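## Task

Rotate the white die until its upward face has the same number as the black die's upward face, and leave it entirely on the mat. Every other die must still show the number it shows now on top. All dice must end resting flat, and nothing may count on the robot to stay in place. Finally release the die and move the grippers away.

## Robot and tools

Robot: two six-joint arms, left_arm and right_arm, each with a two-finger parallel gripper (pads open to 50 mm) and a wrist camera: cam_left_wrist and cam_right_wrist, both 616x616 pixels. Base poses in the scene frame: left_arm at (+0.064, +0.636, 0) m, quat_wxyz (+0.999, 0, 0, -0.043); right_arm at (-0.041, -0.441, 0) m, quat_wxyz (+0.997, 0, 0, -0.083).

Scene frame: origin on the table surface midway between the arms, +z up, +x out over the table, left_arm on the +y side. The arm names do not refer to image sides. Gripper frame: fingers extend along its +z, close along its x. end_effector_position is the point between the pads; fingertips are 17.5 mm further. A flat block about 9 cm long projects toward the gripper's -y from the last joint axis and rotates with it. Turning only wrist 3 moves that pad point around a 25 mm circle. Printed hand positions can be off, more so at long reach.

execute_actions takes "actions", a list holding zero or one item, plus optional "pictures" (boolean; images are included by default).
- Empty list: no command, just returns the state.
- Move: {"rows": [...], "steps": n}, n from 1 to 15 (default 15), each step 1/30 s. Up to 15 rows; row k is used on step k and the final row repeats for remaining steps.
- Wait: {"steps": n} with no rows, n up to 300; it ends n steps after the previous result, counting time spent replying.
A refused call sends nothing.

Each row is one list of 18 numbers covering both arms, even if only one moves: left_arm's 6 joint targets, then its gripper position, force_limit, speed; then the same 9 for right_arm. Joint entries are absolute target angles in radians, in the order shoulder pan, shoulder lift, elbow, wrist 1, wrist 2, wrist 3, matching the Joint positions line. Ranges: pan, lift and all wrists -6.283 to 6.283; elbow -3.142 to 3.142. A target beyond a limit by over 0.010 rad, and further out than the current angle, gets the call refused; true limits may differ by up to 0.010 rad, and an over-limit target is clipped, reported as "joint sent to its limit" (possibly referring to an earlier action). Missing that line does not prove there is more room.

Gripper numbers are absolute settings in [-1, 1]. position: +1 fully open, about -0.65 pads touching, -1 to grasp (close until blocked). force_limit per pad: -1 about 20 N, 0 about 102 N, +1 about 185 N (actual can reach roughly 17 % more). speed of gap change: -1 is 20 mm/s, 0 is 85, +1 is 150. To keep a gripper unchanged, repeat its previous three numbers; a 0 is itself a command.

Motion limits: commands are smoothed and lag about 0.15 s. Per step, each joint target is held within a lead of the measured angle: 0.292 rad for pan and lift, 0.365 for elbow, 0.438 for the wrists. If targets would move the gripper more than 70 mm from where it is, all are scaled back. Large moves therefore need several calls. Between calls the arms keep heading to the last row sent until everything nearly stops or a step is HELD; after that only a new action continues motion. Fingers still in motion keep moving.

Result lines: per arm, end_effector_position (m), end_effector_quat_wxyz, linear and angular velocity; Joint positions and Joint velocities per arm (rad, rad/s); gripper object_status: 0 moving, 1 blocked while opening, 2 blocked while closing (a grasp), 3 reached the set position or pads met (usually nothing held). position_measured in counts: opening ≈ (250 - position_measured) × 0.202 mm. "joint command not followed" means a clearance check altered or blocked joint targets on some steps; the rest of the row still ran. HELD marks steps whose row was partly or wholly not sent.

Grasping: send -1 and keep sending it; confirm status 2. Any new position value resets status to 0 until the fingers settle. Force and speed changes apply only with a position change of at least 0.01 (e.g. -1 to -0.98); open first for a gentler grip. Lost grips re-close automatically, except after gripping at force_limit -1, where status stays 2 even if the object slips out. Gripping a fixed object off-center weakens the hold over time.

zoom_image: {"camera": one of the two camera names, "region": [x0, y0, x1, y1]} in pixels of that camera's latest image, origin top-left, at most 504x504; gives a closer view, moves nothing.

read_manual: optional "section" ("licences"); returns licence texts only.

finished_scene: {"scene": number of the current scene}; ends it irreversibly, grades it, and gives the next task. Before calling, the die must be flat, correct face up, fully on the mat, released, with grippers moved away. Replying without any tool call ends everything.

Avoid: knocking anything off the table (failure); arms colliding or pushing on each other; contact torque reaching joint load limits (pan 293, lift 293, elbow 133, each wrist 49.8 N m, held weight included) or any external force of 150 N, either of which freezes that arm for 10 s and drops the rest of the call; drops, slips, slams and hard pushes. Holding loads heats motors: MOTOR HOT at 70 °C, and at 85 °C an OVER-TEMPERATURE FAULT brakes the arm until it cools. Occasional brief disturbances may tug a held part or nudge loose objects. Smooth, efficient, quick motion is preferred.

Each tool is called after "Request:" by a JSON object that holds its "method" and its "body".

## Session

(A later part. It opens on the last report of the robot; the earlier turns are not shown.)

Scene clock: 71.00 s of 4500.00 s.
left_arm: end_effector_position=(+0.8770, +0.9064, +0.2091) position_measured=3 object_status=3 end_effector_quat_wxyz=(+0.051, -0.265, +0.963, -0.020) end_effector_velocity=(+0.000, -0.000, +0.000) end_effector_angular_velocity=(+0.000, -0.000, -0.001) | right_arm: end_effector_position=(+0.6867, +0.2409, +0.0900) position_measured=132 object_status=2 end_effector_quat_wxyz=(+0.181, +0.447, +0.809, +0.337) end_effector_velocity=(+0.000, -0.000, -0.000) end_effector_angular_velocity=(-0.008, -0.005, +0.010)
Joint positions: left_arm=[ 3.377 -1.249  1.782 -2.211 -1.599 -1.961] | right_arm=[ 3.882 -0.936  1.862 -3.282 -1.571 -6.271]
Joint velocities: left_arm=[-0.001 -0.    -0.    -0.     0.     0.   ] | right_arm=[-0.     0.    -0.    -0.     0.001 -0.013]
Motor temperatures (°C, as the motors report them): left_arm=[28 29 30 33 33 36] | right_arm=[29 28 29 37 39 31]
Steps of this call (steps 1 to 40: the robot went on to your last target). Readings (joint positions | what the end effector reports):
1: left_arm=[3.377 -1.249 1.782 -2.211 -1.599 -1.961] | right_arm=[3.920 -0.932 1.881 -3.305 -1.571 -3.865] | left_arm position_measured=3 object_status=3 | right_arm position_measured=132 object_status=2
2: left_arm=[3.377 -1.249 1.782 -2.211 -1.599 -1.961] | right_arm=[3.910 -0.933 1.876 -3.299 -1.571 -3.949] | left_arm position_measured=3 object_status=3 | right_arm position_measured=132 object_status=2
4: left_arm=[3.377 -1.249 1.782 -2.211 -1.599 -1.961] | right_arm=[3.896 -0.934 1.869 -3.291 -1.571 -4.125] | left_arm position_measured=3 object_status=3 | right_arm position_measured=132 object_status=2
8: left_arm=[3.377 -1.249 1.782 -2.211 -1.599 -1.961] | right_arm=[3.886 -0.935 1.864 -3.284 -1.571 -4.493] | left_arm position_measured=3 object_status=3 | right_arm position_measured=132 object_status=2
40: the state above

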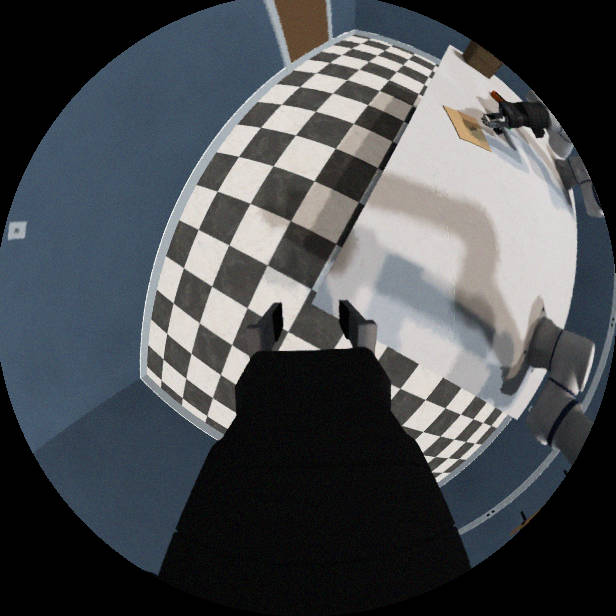

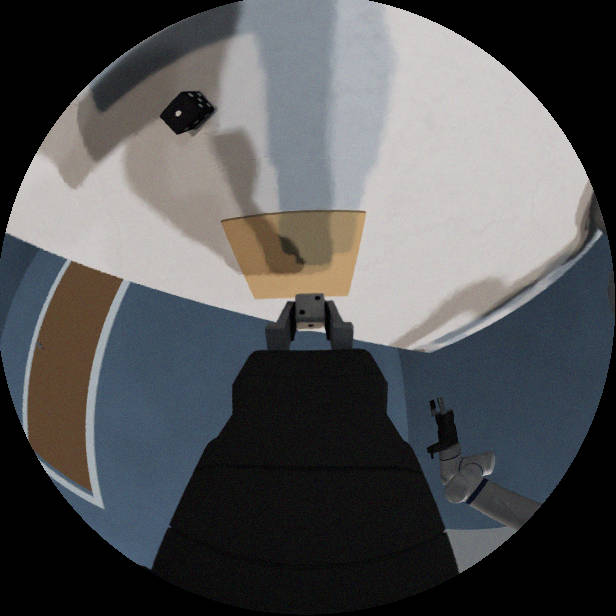

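Request:
{"method": "execute_actions", "body": {"actions": [{"rows":[[3.377,-1.249,1.782,-2.211,-1.599,-1.961,1,0,0,3.87,-0.8521,1.8384,-3.3423,-1.571,-6.272,-1,-0.6,-0.5]],"steps":15}]}}

Request:
{"method": "zoom_image", "body": {"camera": "cam_right_wrist", "region": [230, 210, 390, 370]}}

Scene clock: 74.90 s of 4500.00 s.
left_arm: end_effector_position=(+0.8770, +0.9064, +0.2091) position_measured=3 object_status=3 end_effector_quat_wxyz=(+0.051, -0.265, +0.963, -0.020) end_effector_velocity=(-0.000, +0.002, -0.001) end_effector_angular_velocity=(+0.002, +0.001, +0.002) | right_arm: end_effector_position=(+0.7048, +0.2386, +0.0386) position_measured=132 object_status=2 end_effector_quat_wxyz=(+0.183, +0.451, +0.806, +0.336) end_effector_velocity=(+0.001, -0.001, -0.006) end_effector_angular_velocity=(-0.000, +0.001, -0.001)
Joint positions: left_arm=[ 3.377 -1.249  1.782 -2.211 -1.599 -1.961] | right_arm=[ 3.87  -0.853  1.839 -3.342 -1.571 -6.272]
Joint velocities: left_arm=[ 0.001  0.001  0.    -0.     0.002 -0.001] | right_arm=[-0.001  0.009 -0.002 -0.006  0.    -0.   ]
Motor temperatures (°C, as the motors report them): left_arm=[28 29 30 33 33 36] | right_arm=[29 28 29 37 39 31]
Steps of this call (steps 1 to 30: the robot went on to your last target; steps 31 to 90: nothing new was sent; then 0.40 s passed at rest; steps 91 to 105: all 15 steps of this action). Readings (joint positions | what the end effector reports):
91: left_arm=[3.377 -1.249 1.782 -2.211 -1.599 -1.961] | right_arm=[3.882 -0.935 1.862 -3.282 -1.571 -6.272] | left_arm position_measured=3 object_status=3 | right_arm position_measured=132 object_status=2
92: left_arm=[3.377 -1.249 1.782 -2.211 -1.599 -1.961] | right_arm=[3.880 -0.921 1.857 -3.294 -1.571 -6.272] | left_arm position_measured=3 object_status=3 | right_arm position_measured=132 object_status=2
94: left_arm=[3.377 -1.249 1.782 -2.211 -1.599 -1.961] | right_arm=[3.875 -0.885 1.849 -3.317 -1.571 -6.272] | left_arm position_measured=3 object_status=3 | right_arm position_measured=132 object_status=2
98: left_arm=[3.377 -1.249 1.782 -2.211 -1.599 -1.961] | right_arm=[3.871 -0.861 1.841 -3.336 -1.571 -6.272] | left_arm position_measured=3 object_status=3 | right_arm position_measured=132 object_status=2
105: the state above

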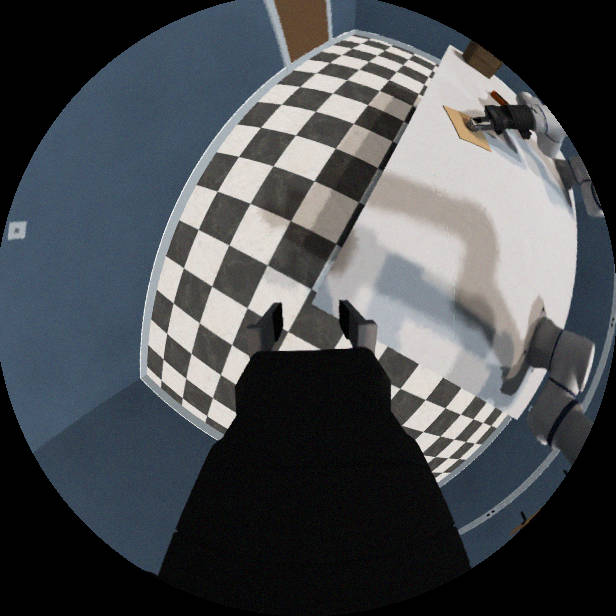

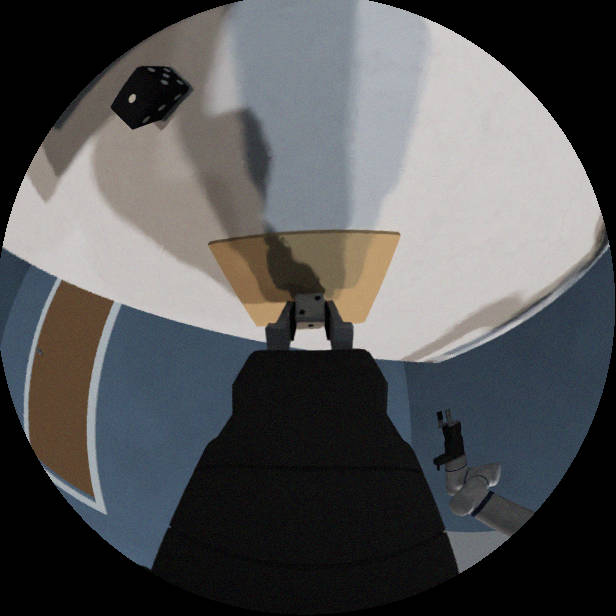

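Region (230, 210, 390, 370) of cam_right_wrist's 616x616 image, scaled by 3.150, with more detail than that image has.

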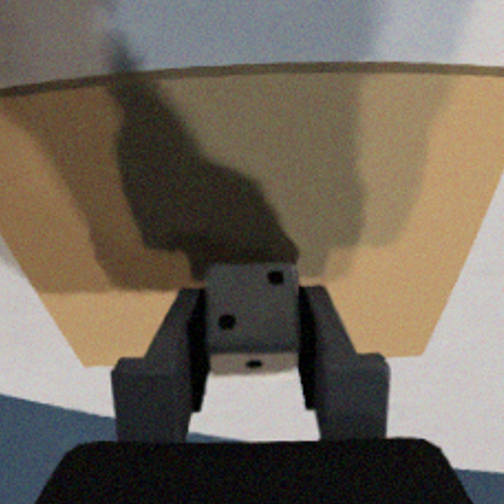

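Request:
{"method": "execute_actions", "body": {"actions": [{"rows":[[3.377,-1.249,1.782,-2.211,-1.599,-1.961,1,0,0,3.87,-0.8396,1.8384,-3.3548,-1.571,-6.272,-1,-0.6,-0.5]],"steps":15}]}}

Request:
{"method": "zoom_image", "body": {"camera": "cam_right_wrist", "region": [230, 210, 390, 370]}}

Request:
{"method": "zoom_image", "body": {"camera": "cam_left_wrist", "region": [445, 100, 495, 150]}}

Scene clock: 79.47 s of 4500.00 s.
left_arm: end_effector_position=(+0.8770, +0.9064, +0.2091) position_measured=3 object_status=3 end_effector_quat_wxyz=(+0.051, -0.265, +0.963, -0.020) end_effector_velocity=(-0.000, +0.000, -0.001) end_effector_angular_velocity=(-0.001, +0.001, +0.000) | right_arm: end_effector_position=(+0.7049, +0.2384, +0.0292) position_measured=132 object_status=2 end_effector_quat_wxyz=(+0.183, +0.451, +0.806, +0.336) end_effector_velocity=(+0.000, -0.000, +0.000) end_effector_angular_velocity=(+0.000, -0.001, -0.000)
Joint positions: left_arm=[ 3.377 -1.249  1.782 -2.211 -1.599 -1.961] | right_arm=[ 3.87  -0.84   1.838 -3.355 -1.571 -6.272]
Joint velocities: left_arm=[ 0.001  0.001 -0.    -0.    -0.001  0.   ] | right_arm=[ 0.    -0.     0.    -0.002 -0.001 -0.   ]
Motor temperatures (°C, as the motors report them): left_arm=[28 29 30 33 33 36] | right_arm=[29 28 29 37 39 31]
Steps of this call (steps 1 to 15: the robot went on to your last target; steps 16 to 90: nothing new was sent; then 1.07 s passed at rest; steps 91 to 105: all 15 steps of this action). Readings (joint positions | what the end effector reports):
91: left_arm=[3.377 -1.249 1.782 -2.211 -1.599 -1.961] | right_arm=[3.870 -0.852 1.838 -3.342 -1.571 -6.272] | left_arm position_measured=3 object_status=3 | right_arm position_measured=132 object_status=2
92: left_arm=[3.377 -1.249 1.782 -2.211 -1.599 -1.961] | right_arm=[3.870 -0.849 1.838 -3.345 -1.571 -6.272] | left_arm position_measured=3 object_status=3 | right_arm position_measured=132 object_status=2
94: left_arm=[3.377 -1.249 1.782 -2.211 -1.599 -1.961] | right_arm=[3.870 -0.844 1.838 -3.350 -1.571 -6.272] | left_arm position_measured=3 object_status=3 | right_arm position_measured=132 object_status=2
98: left_arm=[3.377 -1.249 1.782 -2.211 -1.599 -1.961] | right_arm=[3.870 -0.841 1.838 -3.354 -1.571 -6.272] | left_arm position_measured=3 object_status=3 | right_arm position_measured=132 object_status=2
105: the state above

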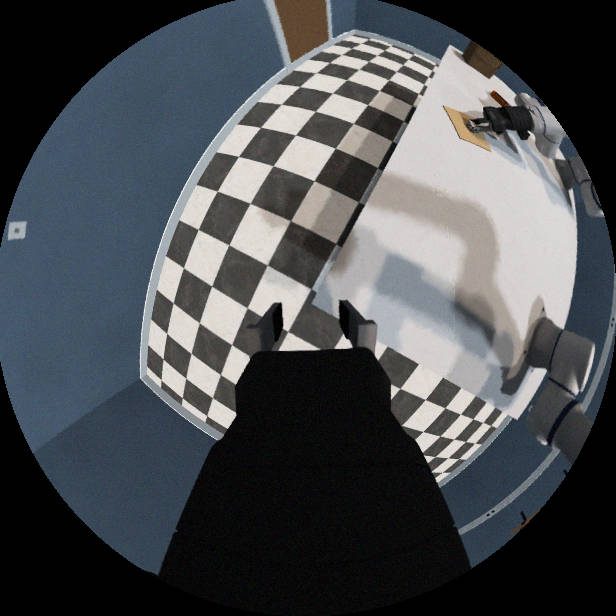

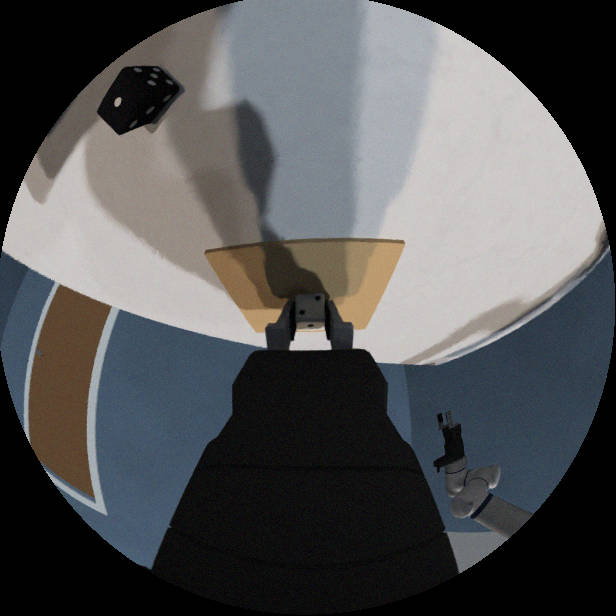

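Region (230, 210, 390, 370) of cam_right_wrist's 616x616 image, scaled by 3.150, with more detail than that image has.

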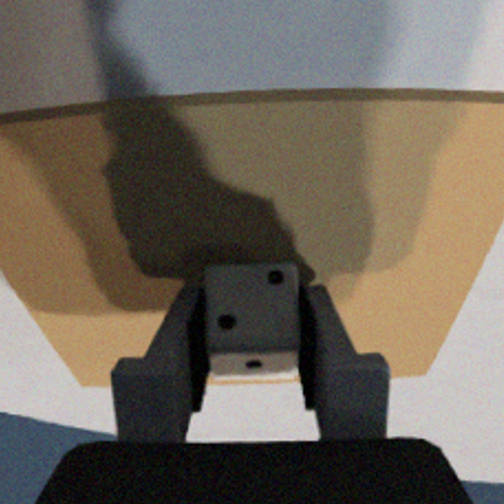

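Region (445, 100, 495, 150) of cam_left_wrist's 616x616 image, scaled by 10.080, with more detail than that image has.

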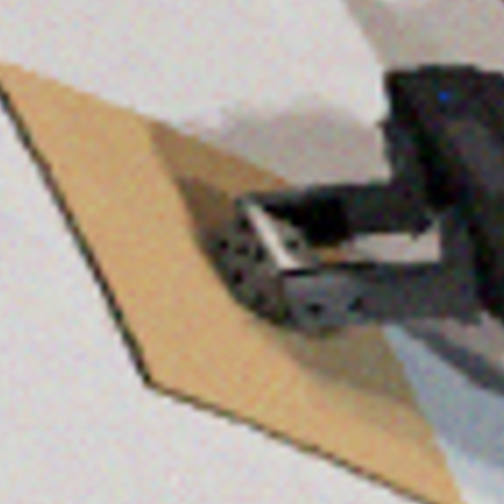

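Request:
{"method": "execute_actions", "body": {"actions": [{"rows":[[3.377,-1.249,1.782,-2.211,-1.599,-1.961,1,0,0,3.87,-0.8388,1.8384,-3.3556,-1.571,-6.272,-1,-0.6,-0.5],[3.377,-1.249,1.782,-2.211,-1.599,-1.961,1,0,0,3.87,-0.8388,1.8384,-3.3556,-1.571,-6.272,-1,-0.6,-0.5],[3.377,-1.249,1.782,-2.211,-1.599,-1.961,1,0,0,3.87,-0.8388,1.8384,-3.3556,-1.571,-6.272,-1,-0.6,-0.5],[3.377,-1.249,1.782,-2.211,-1.599,-1.961,1,0,0,3.87,-0.8388,1.8384,-3.3556,-1.571,-6.272,0.8,-0.6,-0.3]],"steps":13}], "pictures": false}}

Request:
{"method": "execute_actions", "body": {"actions": [{"rows":[[3.377,-1.249,1.782,-2.211,-1.599,-1.961,1,0,0,3.87,-1.15,1.96,-3.166,-1.571,-6.272,0.8,-0.6,-0.3]],"steps":15}], "pictures": false}}

Request:
{"method": "execute_actions", "body": {"actions": [{"steps":10}]}}

Request:
{"method": "zoom_image", "body": {"camera": "cam_right_wrist", "region": [200, 100, 400, 300]}}

Scene clock: 86.27 s of 4500.00 s.
left_arm: end_effector_position=(+0.8770, +0.9064, +0.2091) position_measured=3 object_status=3 end_effector_quat_wxyz=(+0.051, -0.265, +0.963, -0.020) end_effector_velocity=(+0.000, +0.000, -0.001) end_effector_angular_velocity=(-0.000, +0.001, +0.000) | right_arm: end_effector_position=(+0.7047, +0.2384, +0.0283) position_measured=34 object_status=0 end_effector_quat_wxyz=(+0.183, +0.451, +0.806, +0.336) end_effector_velocity=(+0.001, +0.000, -0.000) end_effector_angular_velocity=(+0.000, -0.000, -0.000)
Joint positions: left_arm=[ 3.377 -1.249  1.782 -2.211 -1.599 -1.961] | right_arm=[ 3.87  -0.839  1.838 -3.356 -1.571 -6.272]
Joint velocities: left_arm=[ 0.     0.001 -0.    -0.    -0.     0.   ] | right_arm=[-0.     0.001 -0.001 -0.     0.    -0.   ]
Motor temperatures (°C, as the motors report them): left_arm=[28 29 30 33 33 36] | right_arm=[29 28 29 37 39 31]
Steps of this call (steps 1 to 15: the robot went on to your last target; steps 16 to 90: nothing new was sent; then 3.37 s passed at rest; steps 91 to 103: all 13 steps of this action). Readings (joint positions | what the end effector reports):
91: left_arm=[3.377 -1.249 1.782 -2.211 -1.599 -1.961] | right_arm=[3.870 -0.840 1.838 -3.355 -1.571 -6.272] | left_arm position_measured=3 object_status=3 | right_arm position_measured=132 object_status=2
92: left_arm=[3.377 -1.249 1.782 -2.211 -1.599 -1.961] | right_arm=[3.870 -0.839 1.838 -3.355 -1.571 -6.272] | left_arm position_measured=3 object_status=3 | right_arm position_measured=132 object_status=2
94: left_arm=[3.377 -1.249 1.782 -2.211 -1.599 -1.961] | right_arm=[3.870 -0.839 1.838 -3.355 -1.571 -6.272] | left_arm position_measured=3 object_status=3 | right_arm position_measured=128 object_status=0
98: left_arm=[3.377 -1.249 1.782 -2.211 -1.599 -1.961] | right_arm=[3.870 -0.839 1.839 -3.355 -1.571 -6.272] | left_arm position_measured=3 object_status=3 | right_arm position_measured=85 object_status=0
103: the state above

Scene clock: 86.77 s of 4500.00 s.
left_arm: end_effector_position=(+0.8770, +0.9064, +0.2091) position_measured=3 object_status=3 end_effector_quat_wxyz=(+0.051, -0.265, +0.963, -0.020) end_effector_velocity=(+0.000, +0.000, +0.001) end_effector_angular_velocity=(+0.001, -0.001, -0.001) | right_arm: end_effector_position=(+0.6460, +0.2014, +0.1902) position_measured=32 object_status=3 end_effector_quat_wxyz=(+0.183, +0.451, +0.806, +0.336) end_effector_velocity=(-0.044, -0.028, +0.086) end_effector_angular_velocity=(-0.001, +0.001, -0.000)
Joint positions: left_arm=[ 3.377 -1.249  1.782 -2.211 -1.599 -1.961] | right_arm=[ 3.87  -1.132  1.953 -3.177 -1.571 -6.272]
Joint velocities: left_arm=[-0.    -0.001 -0.    -0.     0.001  0.001] | right_arm=[ 0.    -0.173  0.067  0.107 -0.001 -0.   ]
Motor temperatures (°C, as the motors report them): left_arm=[28 29 30 33 33 36] | right_arm=[29 28 29 37 39 31]
Steps of this call (steps 1 to 15: all 15 steps of this action). Readings (joint positions | what the end effector reports):
1: left_arm=[3.377 -1.249 1.782 -2.211 -1.599 -1.961] | right_arm=[3.870 -0.840 1.839 -3.355 -1.571 -6.272] | left_arm position_measured=3 object_status=3 | right_arm position_measured=32 object_status=0
2: left_arm=[3.377 -1.249 1.782 -2.211 -1.599 -1.961] | right_arm=[3.870 -0.853 1.846 -3.345 -1.571 -6.272] | left_arm position_measured=3 object_status=3 | right_arm position_measured=32 object_status=0
4: left_arm=[3.377 -1.249 1.782 -2.211 -1.599 -1.961] | right_arm=[3.870 -0.908 1.865 -3.313 -1.571 -6.272] | left_arm position_measured=3 object_status=3 | right_arm position_measured=32 object_status=0
8: left_arm=[3.377 -1.249 1.782 -2.211 -1.599 -1.961] | right_arm=[3.870 -1.006 1.904 -3.253 -1.571 -6.272] | left_arm position_measured=3 object_status=3 | right_arm position_measured=32 object_status=3
15: the state above

Scene clock: 87.10 s of 4500.00 s.
left_arm: end_effector_position=(+0.8770, +0.9064, +0.2091) position_measured=3 object_status=3 end_effector_quat_wxyz=(+0.051, -0.265, +0.963, -0.020) end_effector_velocity=(+0.000, +0.001, +0.001) end_effector_angular_velocity=(+0.001, -0.002, +0.001) | right_arm: end_effector_position=(+0.6416, +0.1987, +0.1987) position_measured=32 object_status=3 end_effector_quat_wxyz=(+0.183, +0.451, +0.806, +0.336) end_effector_velocity=(-0.002, -0.001, +0.004) end_effector_angular_velocity=(+0.001, -0.000, +0.000)
Joint positions: left_arm=[ 3.377 -1.249  1.782 -2.211 -1.599 -1.961] | right_arm=[ 3.87  -1.149  1.96  -3.166 -1.571 -6.272]
Joint velocities: left_arm=[ 0.001 -0.001 -0.001 -0.     0.001 -0.001] | right_arm=[-0.    -0.007  0.002  0.003  0.001  0.   ]
Motor temperatures (°C, as the motors report them): left_arm=[28 29 30 33 33 36] | right_arm=[29 28 29 37 39 31]
Steps of this call (steps 1 to 10: the robot went on to your last target). Readings (joint positions | what the end effector reports):
1: left_arm=[3.377 -1.249 1.782 -2.211 -1.599 -1.961] | right_arm=[3.870 -1.137 1.955 -3.174 -1.571 -6.272] | left_arm position_measured=3 object_status=3 | right_arm position_measured=32 object_status=3
2: left_arm=[3.377 -1.249 1.782 -2.211 -1.599 -1.961] | right_arm=[3.870 -1.141 1.956 -3.172 -1.571 -6.272] | left_arm position_measured=3 object_status=3 | right_arm position_measured=32 object_status=3
4: left_arm=[3.377 -1.249 1.782 -2.211 -1.599 -1.961] | right_arm=[3.870 -1.145 1.958 -3.169 -1.571 -6.272] | left_arm position_measured=3 object_status=3 | right_arm position_measured=32 object_status=3
8: left_arm=[3.377 -1.249 1.782 -2.211 -1.599 -1.961] | right_arm=[3.870 -1.149 1.960 -3.167 -1.571 -6.272] | left_arm position_measured=3 object_status=3 | right_arm position_measured=32 object_status=3
10: the state above

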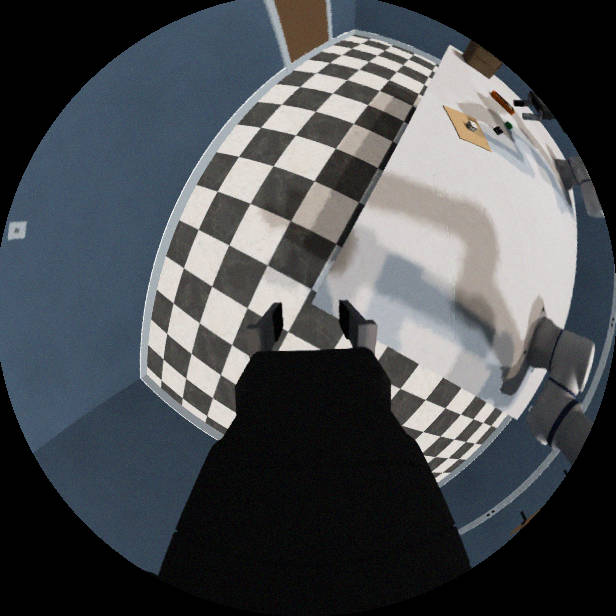

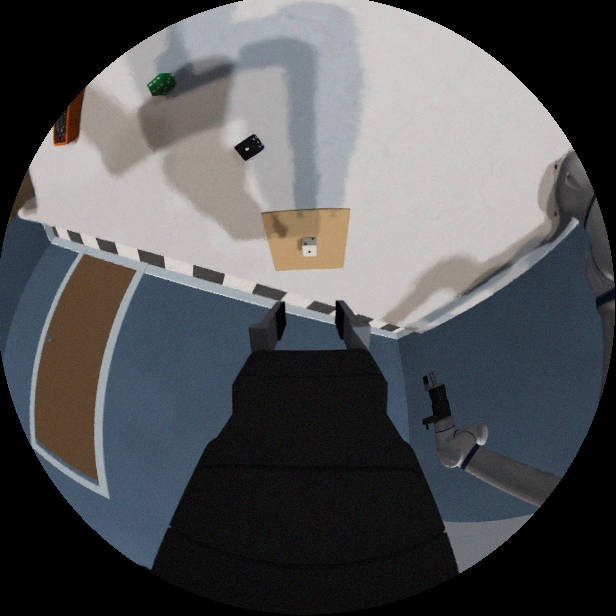

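Region (200, 100, 400, 300) of cam_right_wrist's 616x616 image, scaled by 2.520, with more detail than that image has.

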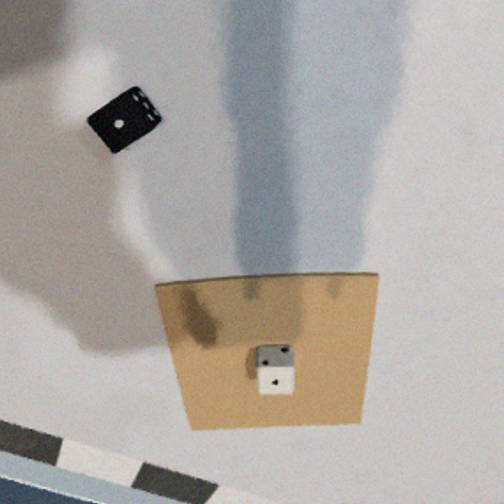

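Request:
{"method": "finished_scene", "body": {"scene": 2}}

The scene is finished: the task was done.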